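# Four arms place jointed cable runway on three supports

## Task

Set the jointed cable runway down so it rests on all three supports, sitting between each support's lugs, with one of its ends on the tallest support. Then open the grippers and pull the arms away; it only counts if the runway stays there without any robot holding it.

## Robot and tools

Setup: four identical i2rt Big YAM arms named arm1, arm2, arm3 and arm4 share the work area. Each has six joints, a two-finger gripper and a wrist camera. Two fixed room cameras, cam_high and cam_low, also view the scene. With joints 1 and 6 at 0 and the hand level and facing forward, the wrist camera rides above the hand and looks toward the fingertips. Reach is roughly 1.0 m from the joint 1 axis.

Frame: one common scene frame, origin on the floor, +z upward. The hand point lies halfway between the fingertips; the hand z axis runs along the fingers and the fingers close along the hand y axis. Foot poses are never printed. Commands, however, are only joint values, not Cartesian poses.

execute_actions: argument actions is a list holding exactly one action, or empty (empty just reports state and images). The action is an object keyed by arm name; each arm entry holds joints, an object of absolute joint targets (not offsets) keyed by name. Any subset of arms and of joints may be given. Joint names, units and allowed ranges (tolerance for counting as reached in brackets):
- joint1_rad: -2.879 to 2.879 rad (±0.045); rotates the whole arm about its foot, positive is counter-clockwise viewed from above, 0 extends the arm the way the foot faces.
- joint2_rad: 0 to 3.141 rad (±0.14); shoulder, 0 means upper arm pointing back and about level, increasing lifts it up then forward.
- joint3_rad: 0 to 3.019 rad (±0.09); elbow, 0 is fully folded, increasing opens it.
- joint4_rad: -1.692 to 1.57 rad (±0.055); hand pitch, positive tips fingers up.
- joint5_rad: -1.57 to 1.57 rad (±0.03); sideways hand swing, positive toward the arm's right.
- joint6_rad: -2.094 to 2.094 rad (±0.035); hand roll, positive is clockwise seen from behind the hand.
- gripper_m: 0 to 0.093 m (±0.003); fingertip gap. Grip force tops out near 50 to 62 N per pad, lower on some grippers.
All motions in one action begin together but may finish at different moments; joints move at differing speeds, so the hand can sweep a wide arc between postures. An unknown key or out-of-range number rejects the whole call and nothing moves. Optional cameras: a list of camera names (arm1_cam_wrist, arm2_cam_wrist, arm3_cam_wrist, arm4_cam_wrist, cam_high, cam_low, or all); omitted, null or ["all"] gives every camera, [] gives none. The pictures line lists cameras in the order of the returned images. Example action: {"arm1": {"joints": {"gripper_m": 0.05}}, "arm2": {"joints": {"joint1_rad": 0.3}}}.

wait: seconds from 0 to 10; commands nothing new, then returns state and images like an empty action.

zoom_image: camera plus region [x0, y0, x1, y1] in pixels of that camera's most recent full image, top-left is (0, 0), at most 504 by 504.

finished_scene: scene is the number of the scene being closed. It is final; its result reports success and gives the next task. If resuming from a summary, first send an empty execute_actions to learn the current scene and task.

Reading results: joint_positions gives current angles. joint_status reports how each commanded motion of the last accepted action ended. off_target: came to rest short of the target and may still push. contact_stop or time_out: target dropped, joint holds where it stopped; but a time_out joint may keep a target at most 0.375, 0.375, 0.113, 0.225, 0.075 and 0.3 rad (joints 1 to 6) from its position and keep pushing, listed under on_its_own, and it moves there if freed. "joint command not followed" (often with a cause: line) means a self/inter-arm clearance check blocked that arm's joint targets; its gripper target still runs. Blocked joints show not_followed and may be retried with each later action until valid targets are sent. on_its_own covers anything not commanded this call; "held at" is the held target, not the position. Joints left out of an action may still push toward old targets. Tiny target changes may not move a joint; a joint bearing load sags. To stop a push, command the joint its reported position. A stop reported in a result cancels the remaining motion, wait and finish calls in that same reply.

Heat: carrying load or pushing warms motors. A MOTOR HOT line appears from 85 °C; at 100 °C an OVER-TEMPERATURE FAULT drops that arm (motors and gripper go limp) until it cools, and its unreached keys read limit_stop_at_motor_heat; resend those targets afterward. Some heat persists between scenes.

Avoid: the arms do not stop on contact and can shove hard. Two arms pressing hard together fails and ends the run; a hard collision may too, and nothing in the state reports arm-to-arm contact. The clearance check ignores fingers, gripper housings and wrist cameras and may react late. Do not knock anything off the work area or onto the floor. Avoid drops, slips, slams and heavy pushes. Arms act independently, so one stalled arm does not pause the rest; coordinate carrying of the runway so it is not twisted or dropped. Faster robot motion is preferred when the task succeeds.

Each tool is called after "Emit:" as name([rows], argument=value, ...), one row to a line, values as JSON.

## Session

Emit:
execute_actions(actions=[])

Scene clock: 0.00 s.
Motor temperatures (°C, as the motors report them): arm1=[22 20 24 22 24 24] | arm2=[25 25 26 24 22 22] | arm3=[22 23 23 22 23 23] | arm4=[24 24 21 23 22 24]
arm1.joint_positions: joint1_rad=-0.180 joint2_rad=+0.454 joint3_rad=+1.409 joint4_rad=-1.469 joint5_rad=+0.200 joint6_rad=-0.165 gripper_m=+0.095
arm1.joint_status: not commanded
arm1.hand: x=-0.9978 y=-0.2552 z=+1.4445 quat_wxyz=(-0.489, -0.028, -0.857, +0.161) (m; scene frame)
arm2.joint_positions: joint1_rad=-0.178 joint2_rad=+0.509 joint3_rad=+1.405 joint4_rad=-1.499 joint5_rad=+0.095 joint6_rad=+0.221 gripper_m=+0.094
arm2.joint_status: not commanded
arm2.hand: x=-0.1840 y=-0.5117 z=+1.4182 quat_wxyz=(-0.364, +0.442, -0.767, -0.289) (m; scene frame)
arm3.joint_positions: joint1_rad=-0.367 joint2_rad=+0.567 joint3_rad=+1.427 joint4_rad=-1.292 joint5_rad=-0.155 joint6_rad=-0.447 gripper_m=+0.094
arm3.joint_status: not commanded
arm3.hand: x=+0.2099 y=-0.4592 z=+1.4141 quat_wxyz=(-0.453, +0.684, -0.490, -0.293) (m; scene frame)
arm4.joint_positions: joint1_rad=+0.017 joint2_rad=+0.570 joint3_rad=+1.419 joint4_rad=-1.386 joint5_rad=-0.195 joint6_rad=+0.509 gripper_m=+0.094
arm4.joint_status: not commanded
arm4.hand: x=+0.9194 y=-0.1788 z=+1.4158 quat_wxyz=(-0.228, -0.860, +0.134, +0.437) (m; scene frame)
pictures: arm1_cam_wrist, arm2_cam_wrist, arm3_cam_wrist, arm4_cam_wrist, cam_high, cam_low
Images, in order (width x height): arm1_cam_wrist 616x616, arm2_cam_wrist 616x616, arm3_cam_wrist 616x616, arm4_cam_wrist 616x616, cam_high 896x504, cam_low 896x504.

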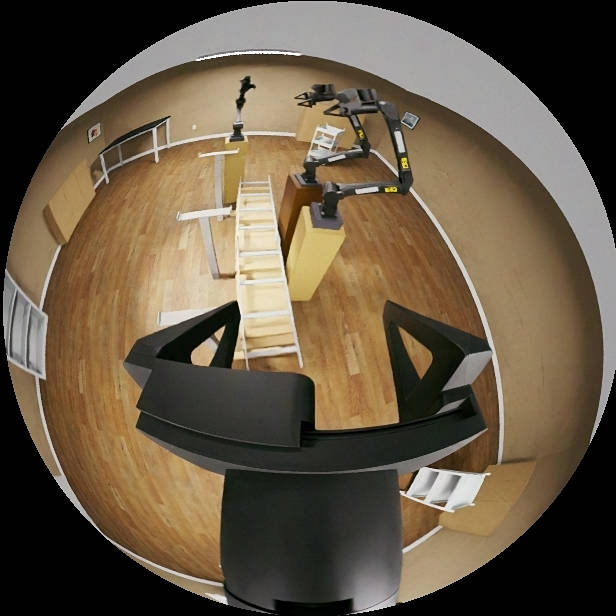

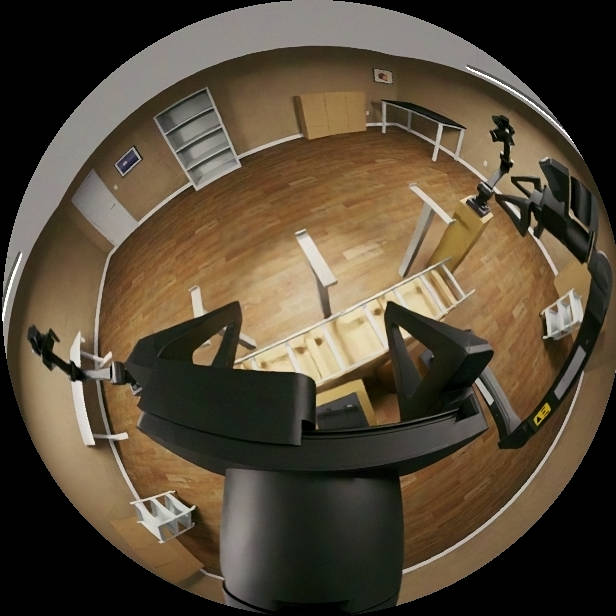

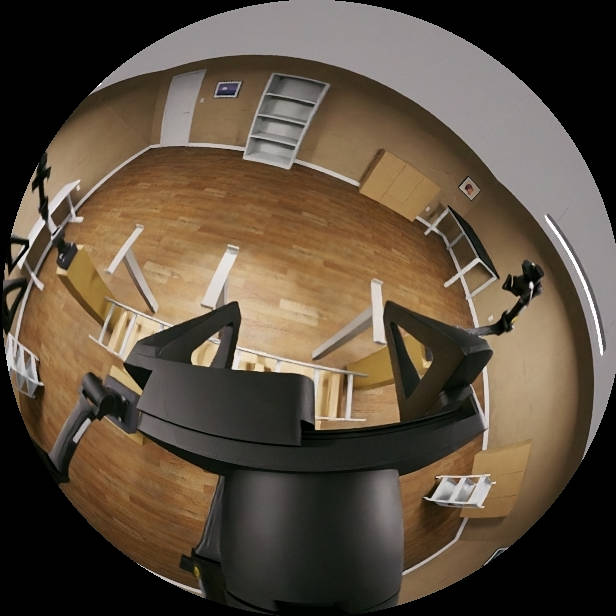

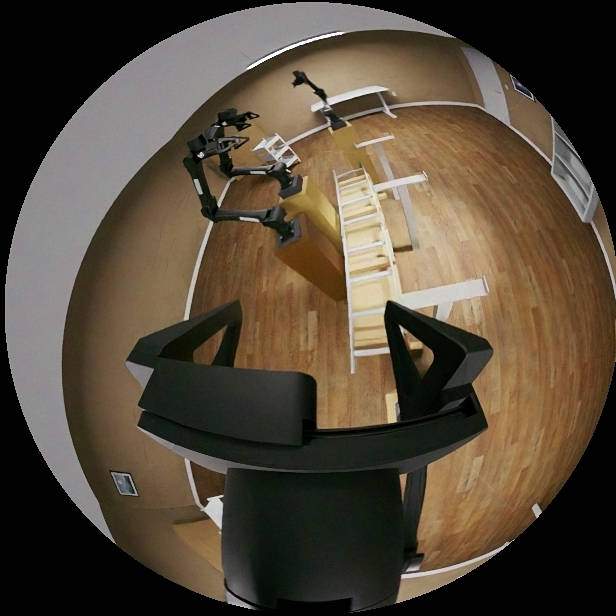

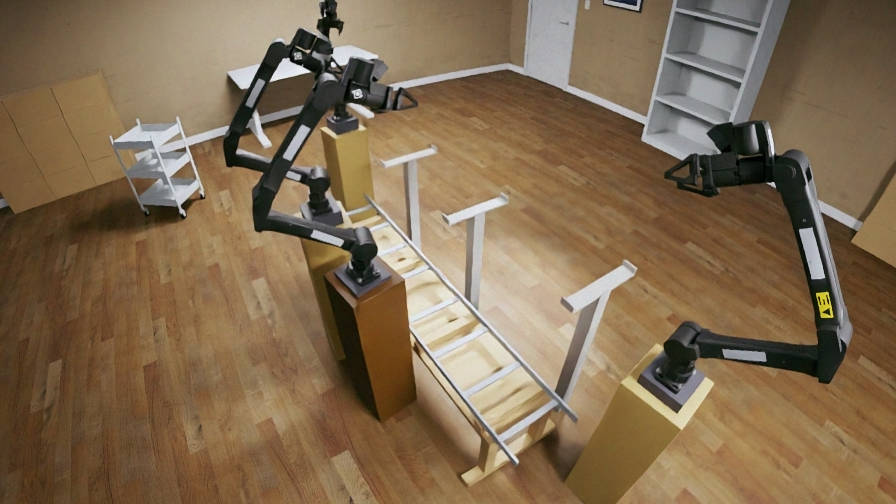

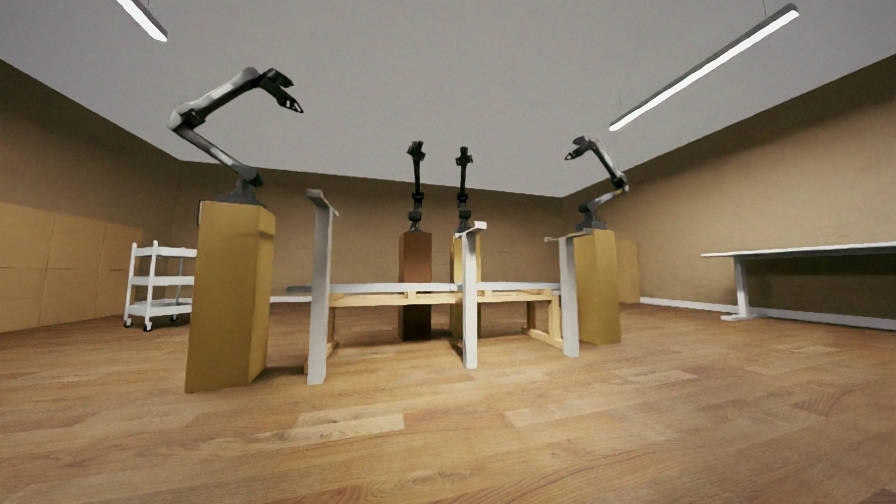

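Emit:
execute_actions([
  {"arm1":{"joints":{"joint1_rad":0,"joint2_rad":1.4,"joint3_rad":1.2,"joint4_rad":-1.37,"joint5_rad":0,"joint6_rad":0}},"arm2":{"joints":{"joint1_rad":0,"joint2_rad":1.4,"joint3_rad":0.9,"joint4_rad":-1.07,"joint5_rad":0,"joint6_rad":0}},"arm3":{"joints":{"joint1_rad":0,"joint2_rad":1.0,"joint3_rad":1.0,"joint4_rad":-1.57,"joint5_rad":0,"joint6_rad":0}},"arm4":{"joints":{"joint1_rad":0,"joint2_rad":1.4,"joint3_rad":1.2,"joint4_rad":-0.6,"joint5_rad":0,"joint6_rad":0}}},
])

Scene clock: 8.63 s.
Motor temperatures (°C, as the motors report them): arm1=[22 21 25 23 24 24] | arm2=[25 25 28 24 22 22] | arm3=[22 23 25 22 23 23] | arm4=[24 24 23 23 22 24]
arm1.joint_positions: joint1_rad=-0.006 joint2_rad=+1.404 joint3_rad=+1.188 joint4_rad=-1.376 joint5_rad=+0.003 joint6_rad=-0.009 gripper_m=+0.095
arm1.joint_status: all done
arm1.hand: x=-0.7386 y=-0.1869 z=+1.0841 quat_wxyz=(+0.005, +0.032, -0.999, +0.008) (m; scene frame)
arm2.joint_positions: joint1_rad=-0.005 joint2_rad=+1.396 joint3_rad=+0.889 joint4_rad=-1.083 joint5_rad=+0.003 joint6_rad=+0.014 gripper_m=+0.094
arm2.joint_status: all done
arm2.hand: x=-0.2094 y=-0.3187 z=+0.9675 quat_wxyz=(+0.007, +0.671, -0.741, +0.011) (m; scene frame)
arm3.joint_positions: joint1_rad=-0.003 joint2_rad=+0.999 joint3_rad=+0.989 joint4_rad=-1.562 joint5_rad=-0.003 joint6_rad=-0.011 gripper_m=+0.094
arm3.joint_status: all done
arm3.hand: x=+0.1529 y=-0.4181 z=+1.0715 quat_wxyz=(+0.003, +0.760, -0.650, +0.001) (m; scene frame)
arm4.joint_positions: joint1_rad=+0.010 joint2_rad=+1.400 joint3_rad=+1.181 joint4_rad=-0.625 joint5_rad=-0.002 joint6_rad=+0.014 gripper_m=+0.094
arm4.joint_status: all done
arm4.hand: x=+0.5627 y=-0.1781 z=+1.1032 quat_wxyz=(-0.022, -0.937, -0.034, +0.347) (m; scene frame)
pictures: arm1_cam_wrist, arm2_cam_wrist, arm3_cam_wrist, arm4_cam_wrist, cam_high, cam_low
Images, in order (width x height): arm1_cam_wrist 616x616, arm2_cam_wrist 616x616, arm3_cam_wrist 616x616, arm4_cam_wrist 616x616, cam_high 896x504, cam_low 896x504.

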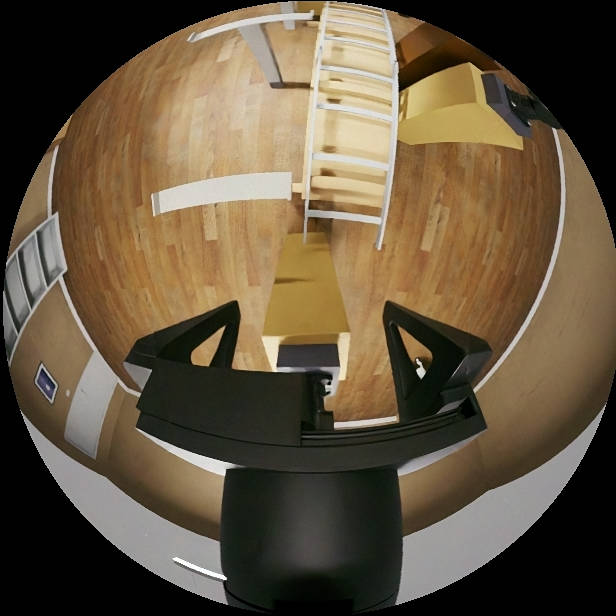

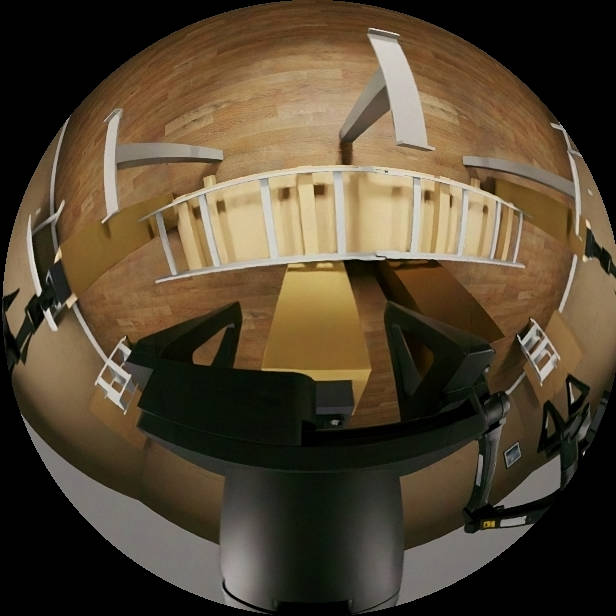

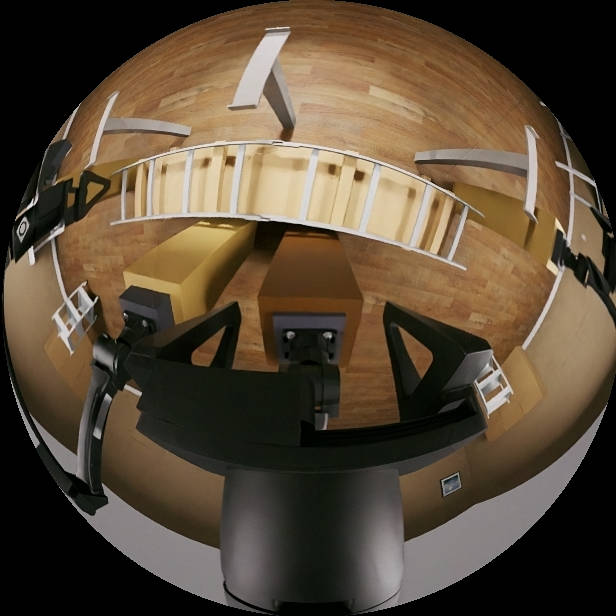

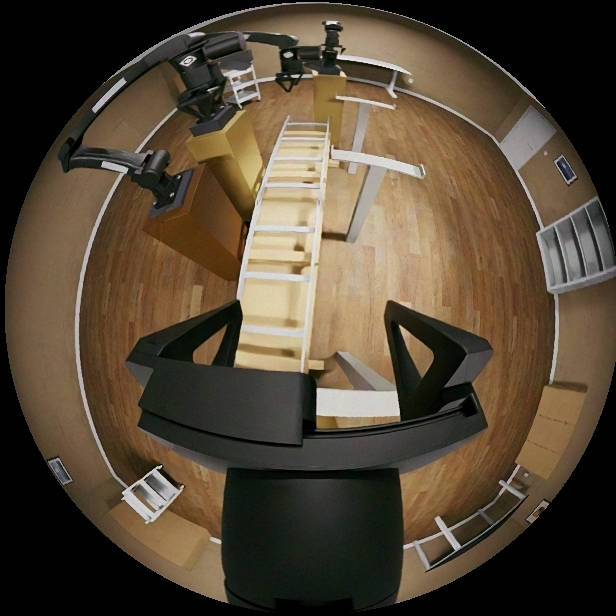

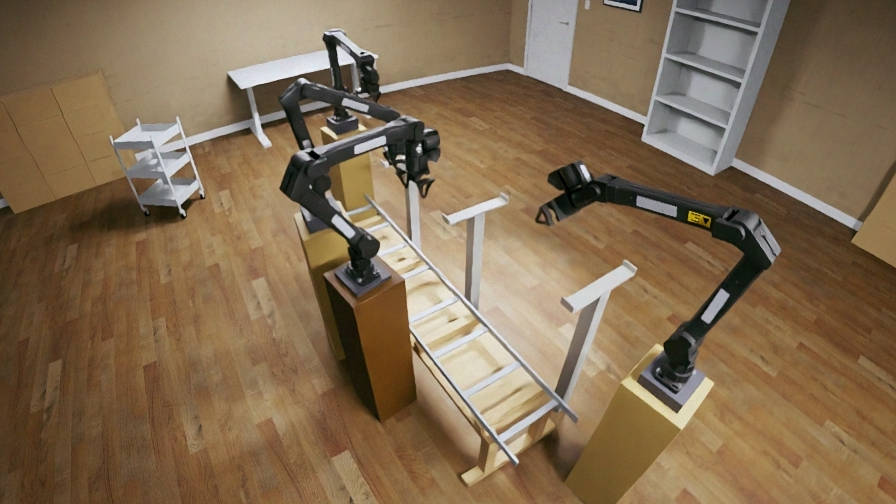

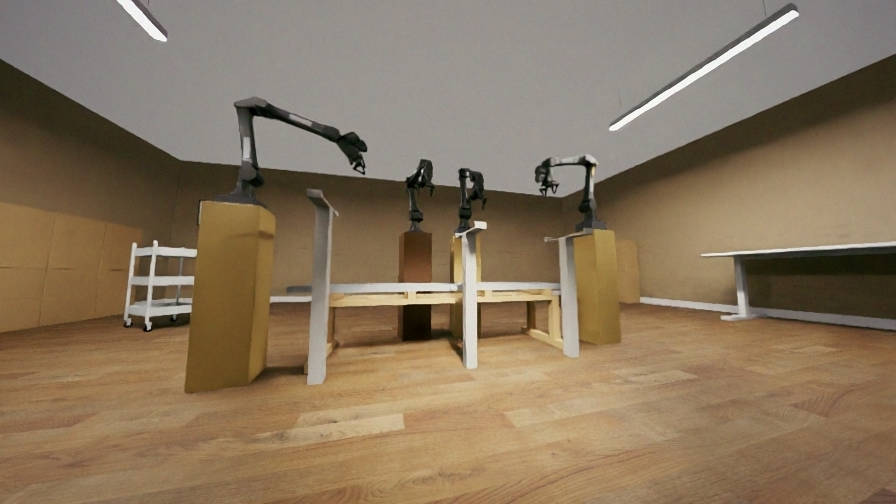

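Emit:
execute_actions([
  {"arm1":{"joints":{"joint1_rad":-0.3,"joint2_rad":2.0,"joint3_rad":1.0,"joint4_rad":-0.57,"joint6_rad":1.27}},"arm2":{"joints":{"joint2_rad":2.0,"joint3_rad":0.9,"joint4_rad":-0.47}},"arm3":{"joints":{"joint2_rad":2.0,"joint3_rad":0.9,"joint4_rad":-0.47}},"arm4":{"joints":{"joint1_rad":0.3,"joint2_rad":2.0,"joint3_rad":1.0,"joint4_rad":-0.57,"joint6_rad":-1.27}}},
])

Scene clock: 22.70 s.
Motor temperatures (°C, as the motors report them): arm1=[22 21 27 23 24 24] | arm2=[25 25 29 24 22 22] | arm3=[22 23 26 22 23 23] | arm4=[24 25 25 23 22 24]
arm1.joint_positions: joint1_rad=-0.310 joint2_rad=+2.002 joint3_rad=+0.991 joint4_rad=-0.580 joint5_rad=+0.001 joint6_rad=+1.261 gripper_m=+0.095
arm1.joint_status: all done
arm1.hand: x=-0.7028 y=-0.3200 z=+0.7747 quat_wxyz=(+0.001, -0.685, -0.728, +0.006) (m; scene frame)
arm2.joint_positions: joint1_rad=-0.005 joint2_rad=+2.005 joint3_rad=+0.889 joint4_rad=-0.482 joint5_rad=+0.003 joint6_rad=+0.014 gripper_m=+0.094
arm2.joint_status: all done
arm2.hand: x=-0.2041 y=-0.2687 z=+0.7396 quat_wxyz=(+0.010, +0.671, -0.741, +0.014) (m; scene frame)
arm3.joint_positions: joint1_rad=-0.003 joint2_rad=+2.011 joint3_rad=+0.901 joint4_rad=-0.482 joint5_rad=-0.003 joint6_rad=-0.011 gripper_m=+0.094
arm3.joint_status: all done
arm3.hand: x=+0.1306 y=-0.2674 z=+0.6910 quat_wxyz=(+0.010, +0.760, -0.650, +0.008) (m; scene frame)
arm4.joint_positions: joint1_rad=+0.306 joint2_rad=+2.004 joint3_rad=+0.981 joint4_rad=-0.579 joint5_rad=-0.001 joint6_rad=-1.256 gripper_m=+0.094
arm4.joint_status: all done
arm4.hand: x=+0.7249 y=-0.2930 z=+0.7323 quat_wxyz=(-0.015, -0.682, -0.731, -0.018) (m; scene frame)
pictures: arm1_cam_wrist, arm2_cam_wrist, arm3_cam_wrist, arm4_cam_wrist, cam_high, cam_low
Images, in order (width x height): arm1_cam_wrist 616x616, arm2_cam_wrist 616x616, arm3_cam_wrist 616x616, arm4_cam_wrist 616x616, cam_high 896x504, cam_low 896x504.

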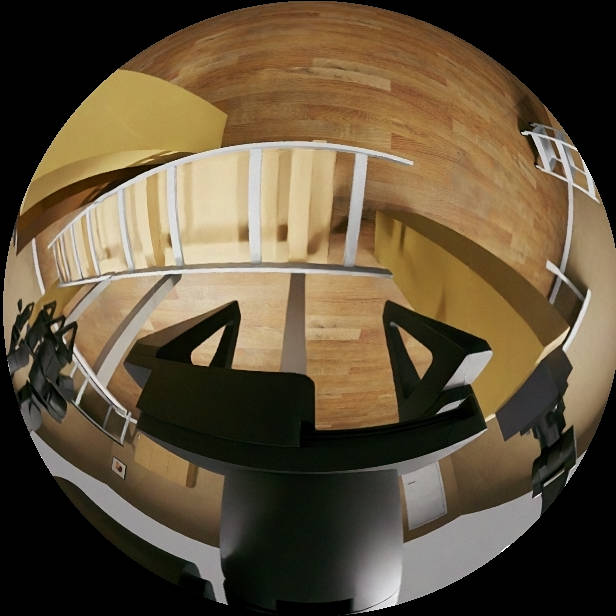

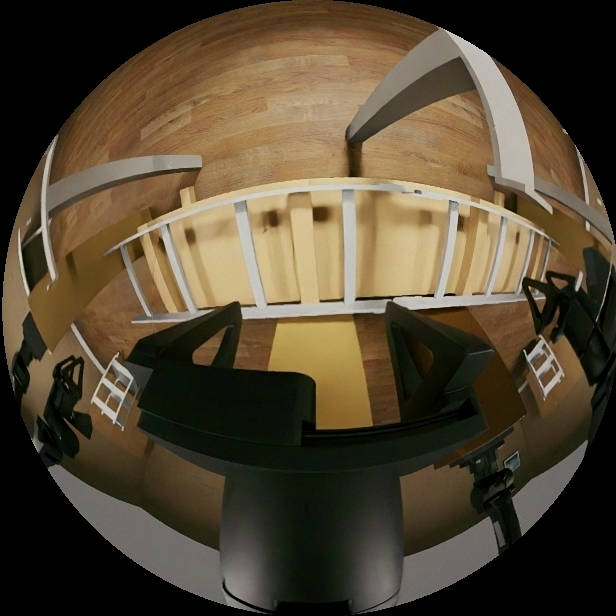

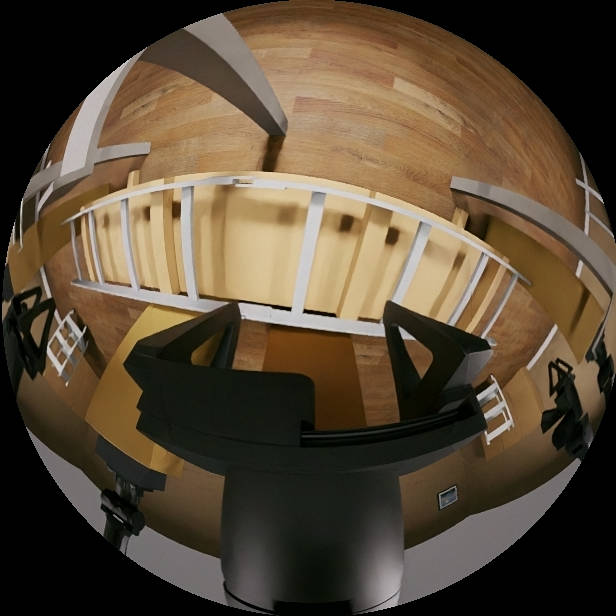

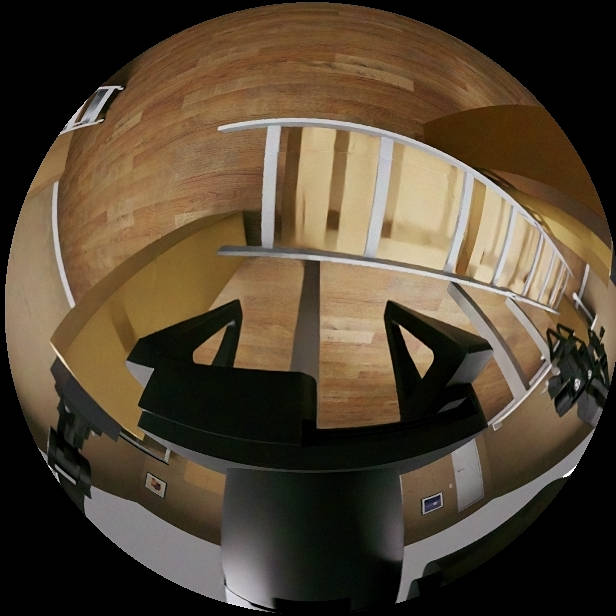

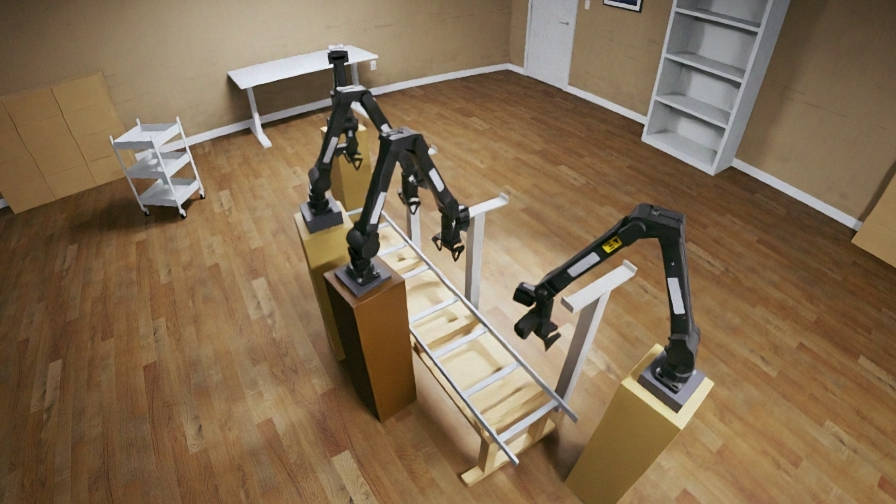

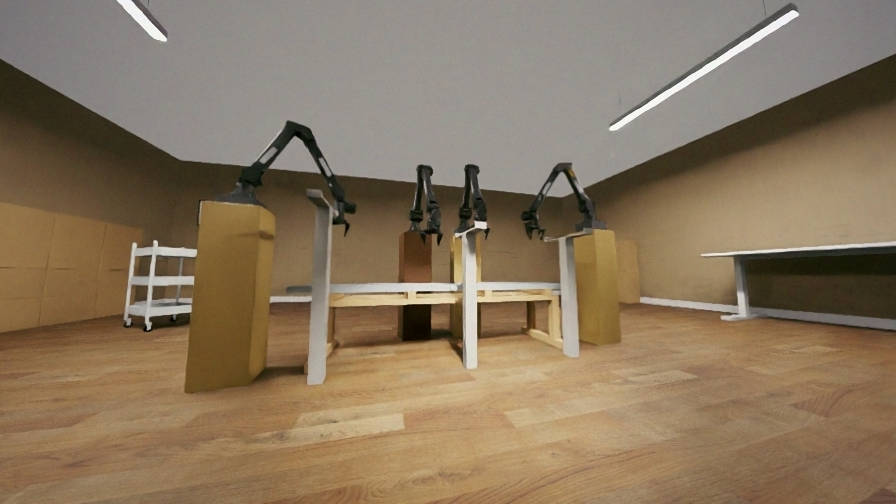

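Emit:
execute_actions([
  {"arm1":{"joints":{"joint2_rad":2.474,"joint3_rad":0.96,"joint4_rad":-0.04}},"arm2":{"joints":{"joint1_rad":-0.19,"joint2_rad":2.45,"joint3_rad":0.98,"joint4_rad":-0.08,"joint6_rad":-0.29}},"arm3":{"joints":{"joint2_rad":2.3,"joint3_rad":0.88,"joint4_rad":-0.14,"joint6_rad":0.15}},"arm4":{"joints":{"joint1_rad":0.37,"joint2_rad":2.351,"joint3_rad":0.915,"joint4_rad":-0.115,"joint6_rad":-1.2}}},
])

Scene clock: 46.27 s.
Motor temperatures (°C, as the motors report them): arm1=[22 22 26 22 24 24] | arm2=[25 27 28 24 22 22] | arm3=[22 25 25 22 23 23] | arm4=[24 26 24 23 22 24]
arm1.joint_positions: joint1_rad=-0.310 joint2_rad=+2.487 joint3_rad=+0.956 joint4_rad=-0.049 joint5_rad=+0.001 joint6_rad=+1.262 gripper_m=+0.095
arm1.joint_status: all done
arm1.hand: x=-0.7621 y=-0.3066 z=+0.5767 quat_wxyz=(-0.004, -0.685, -0.728, +0.003) (m; scene frame)
arm2.joint_positions: joint1_rad=-0.196 joint2_rad=+2.465 joint3_rad=+0.974 joint4_rad=-0.092 joint5_rad=+0.000 joint6_rad=-0.275 gripper_m=+0.094
arm2.joint_status: all done
arm2.hand: x=-0.1329 y=-0.2998 z=+0.5717 quat_wxyz=(+0.006, +0.707, -0.707, +0.007) (m; scene frame)
arm3.joint_positions: joint1_rad=-0.003 joint2_rad=+2.318 joint3_rad=+0.877 joint4_rad=-0.151 joint5_rad=-0.003 joint6_rad=+0.140 gripper_m=+0.094
arm3.joint_status: all done
arm3.hand: x=+0.1359 y=-0.3044 z=+0.5723 quat_wxyz=(+0.010, +0.709, -0.705, +0.010) (m; scene frame)
arm4.joint_positions: joint1_rad=+0.373 joint2_rad=+2.366 joint3_rad=+0.909 joint4_rad=-0.130 joint5_rad=-0.001 joint6_rad=-1.213 gripper_m=+0.094
arm4.joint_status: all done
arm4.hand: x=+0.7887 y=-0.2964 z=+0.5812 quat_wxyz=(-0.011, -0.673, -0.739, -0.011) (m; scene frame)
pictures: arm1_cam_wrist, arm2_cam_wrist, arm3_cam_wrist, arm4_cam_wrist, cam_high, cam_low
Images, in order (width x height): arm1_cam_wrist 616x616, arm2_cam_wrist 616x616, arm3_cam_wrist 616x616, arm4_cam_wrist 616x616, cam_high 896x504, cam_low 896x504.

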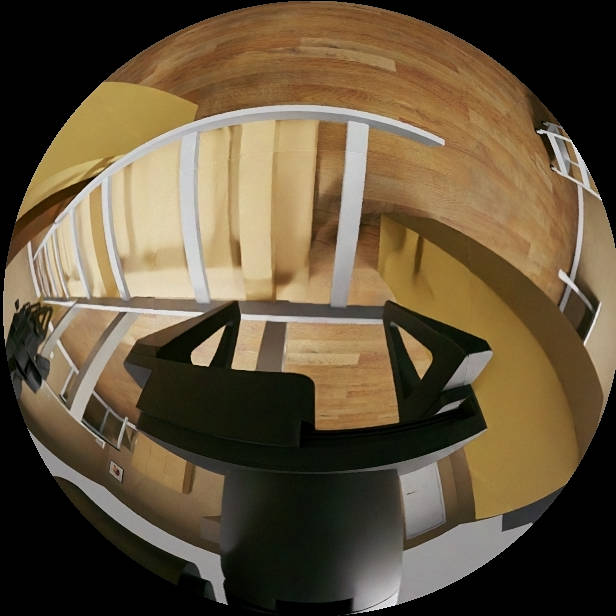

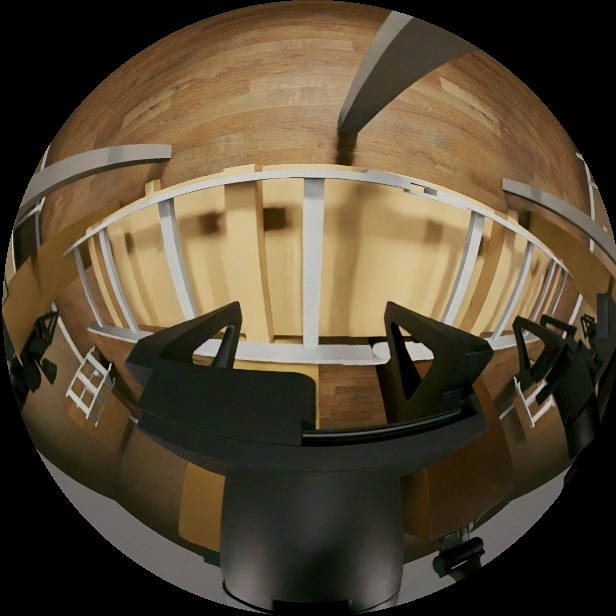

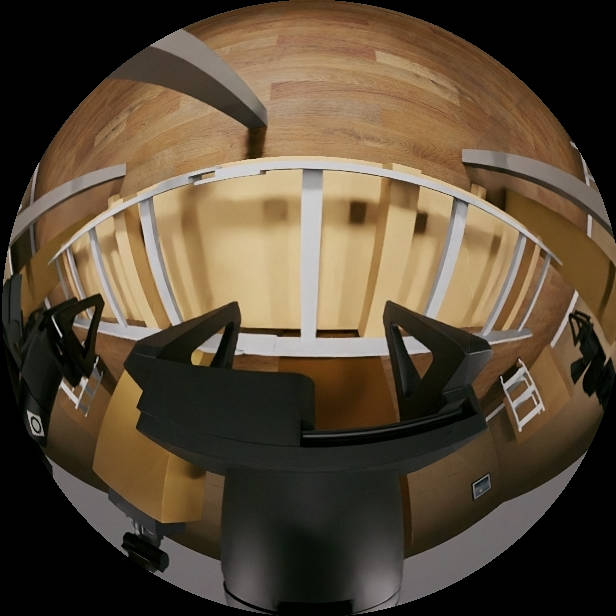

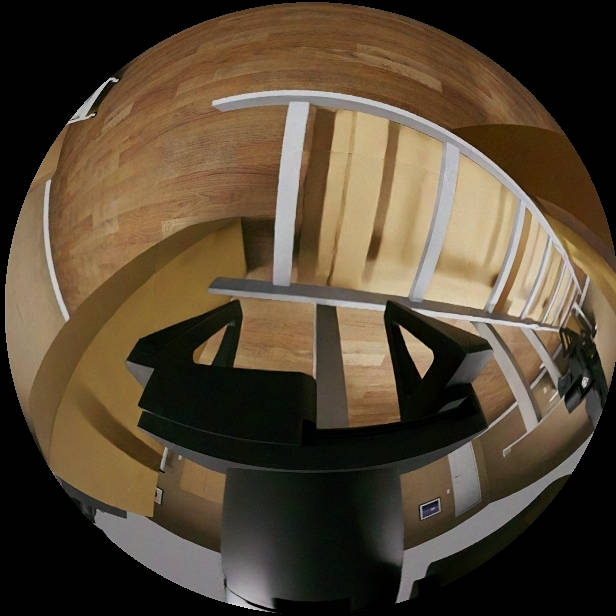

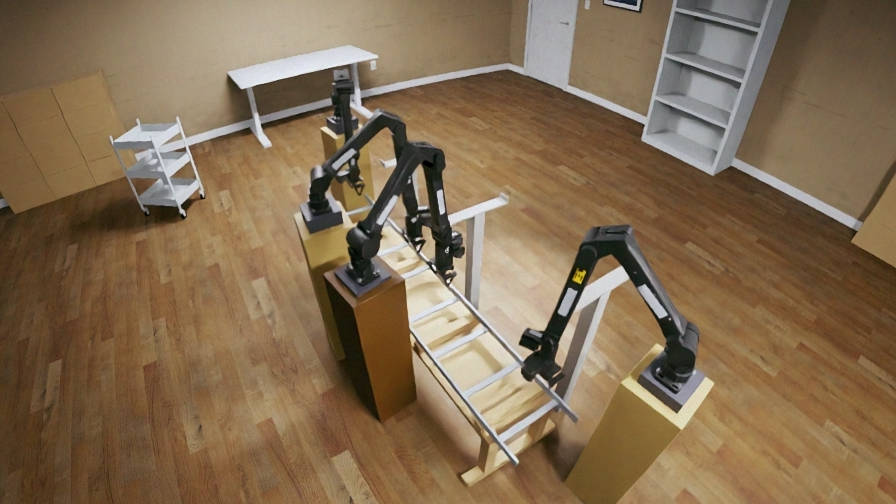

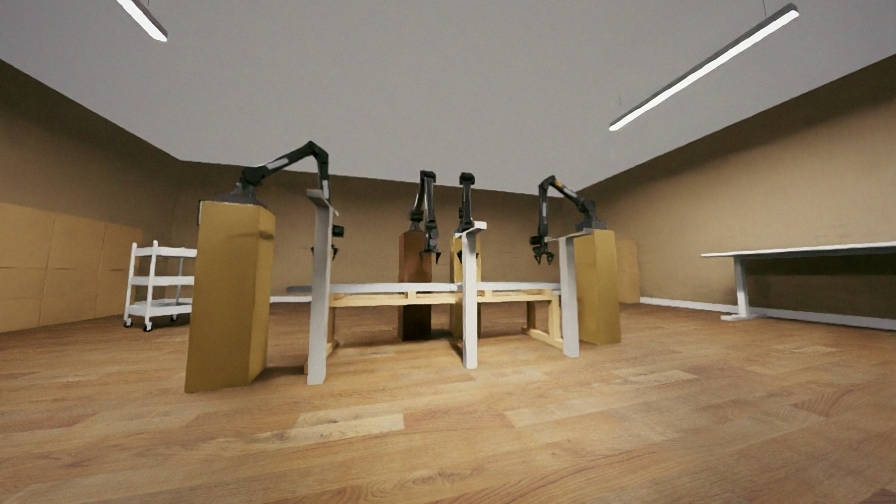

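Emit:
execute_actions([
  {"arm1":{"joints":{"joint1_rad":-0.34,"joint2_rad":2.93,"joint3_rad":1.12,"joint4_rad":0.27,"joint6_rad":1.3}},"arm2":{"joints":{"joint2_rad":2.88,"joint3_rad":1.28,"joint4_rad":0.06}},"arm3":{"joints":{"joint2_rad":2.755,"joint3_rad":1.15,"joint4_rad":0.06}},"arm4":{"joints":{"joint1_rad":0.385,"joint2_rad":2.805,"joint3_rad":1.095,"joint4_rad":0.17,"joint6_rad":-1.1}}},
])

Scene clock: 60.03 s.
Motor temperatures (°C, as the motors report them): arm1=[22 23 25 22 24 24] | arm2=[25 27 27 24 22 22] | arm3=[22 25 24 22 23 23] | arm4=[24 26 23 23 22 24]
arm1.joint_positions: joint1_rad=-0.334 joint2_rad=+2.946 joint3_rad=+1.120 joint4_rad=+0.262 joint5_rad=+0.001 joint6_rad=+1.292 gripper_m=+0.095
arm1.joint_status: all done
arm1.hand: x=-0.8251 y=-0.2995 z=+0.4184 quat_wxyz=(-0.011, -0.705, -0.709, -0.001) (m; scene frame)
arm2.joint_positions: joint1_rad=-0.192 joint2_rad=+2.893 joint3_rad=+1.275 joint4_rad=+0.057 joint5_rad=+0.001 joint6_rad=-0.277 gripper_m=+0.094
arm2.joint_status: all done
arm2.hand: x=-0.1328 y=-0.2981 z=+0.4139 quat_wxyz=(-0.003, +0.709, -0.705, +0.002) (m; scene frame)
arm3.joint_positions: joint1_rad=-0.003 joint2_rad=+2.771 joint3_rad=+1.143 joint4_rad=+0.056 joint5_rad=-0.003 joint6_rad=+0.140 gripper_m=+0.094
arm3.joint_status: all done
arm3.hand: x=+0.1353 y=-0.3004 z=+0.4120 quat_wxyz=(+0.003, +0.709, -0.705, +0.001) (m; scene frame)
arm4.joint_positions: joint1_rad=+0.374 joint2_rad=+2.832 joint3_rad=+1.094 joint4_rad=+0.156 joint5_rad=-0.001 joint6_rad=-1.113 gripper_m=+0.094
arm4.joint_status: all done
arm4.hand: x=+0.8296 y=-0.2790 z=+0.4186 quat_wxyz=(-0.010, -0.709, -0.705, -0.009) (m; scene frame)
pictures: arm1_cam_wrist, arm2_cam_wrist, arm3_cam_wrist, arm4_cam_wrist, cam_high, cam_low
Images, in order (width x height): arm1_cam_wrist 616x616, arm2_cam_wrist 616x616, arm3_cam_wrist 616x616, arm4_cam_wrist 616x616, cam_high 896x504, cam_low 896x504.

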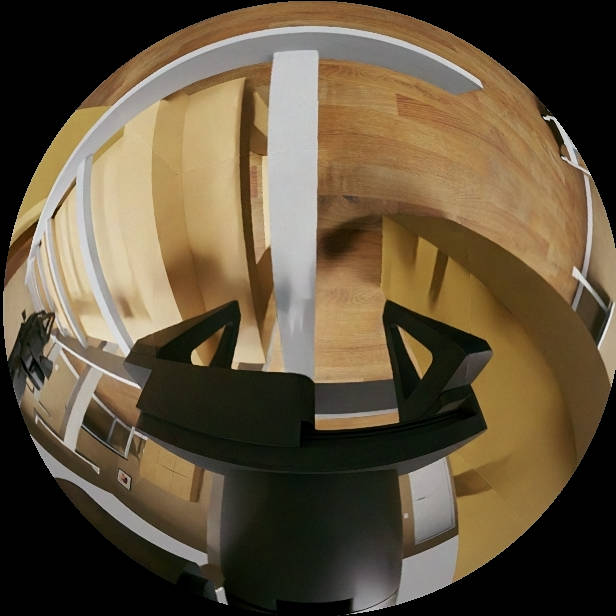

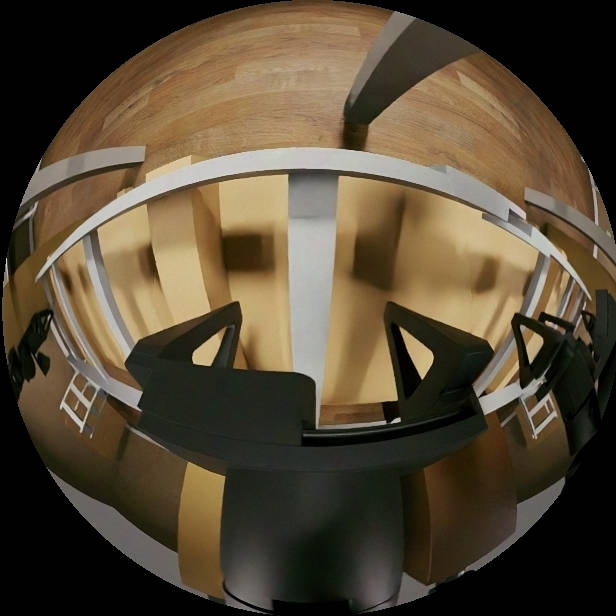

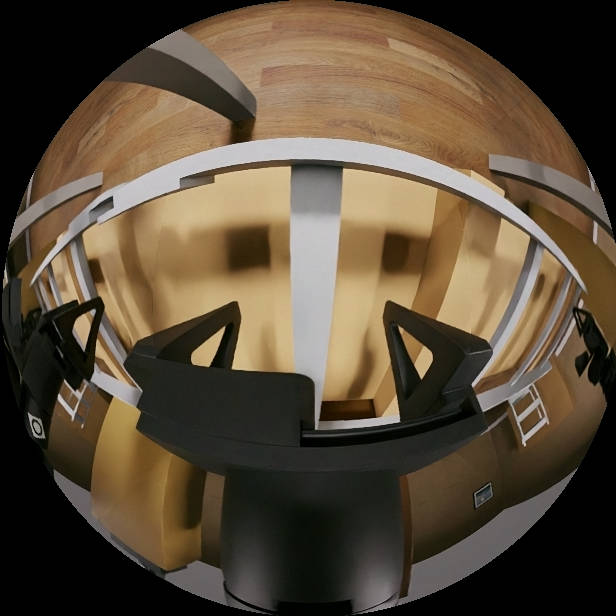

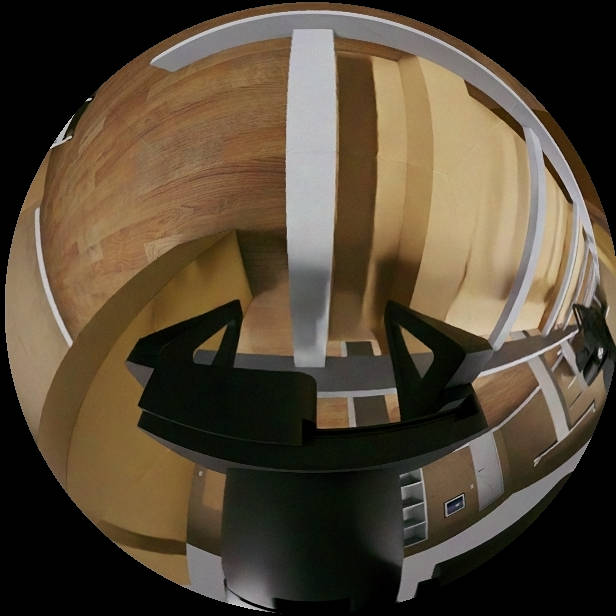

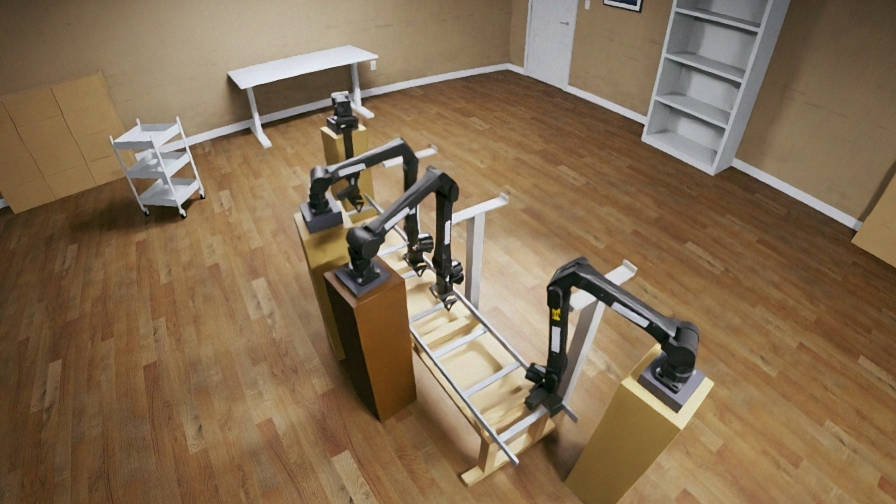

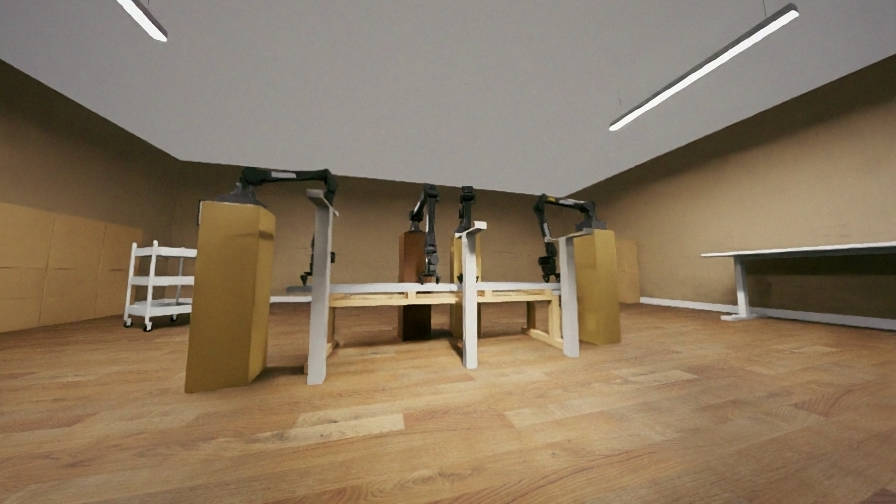

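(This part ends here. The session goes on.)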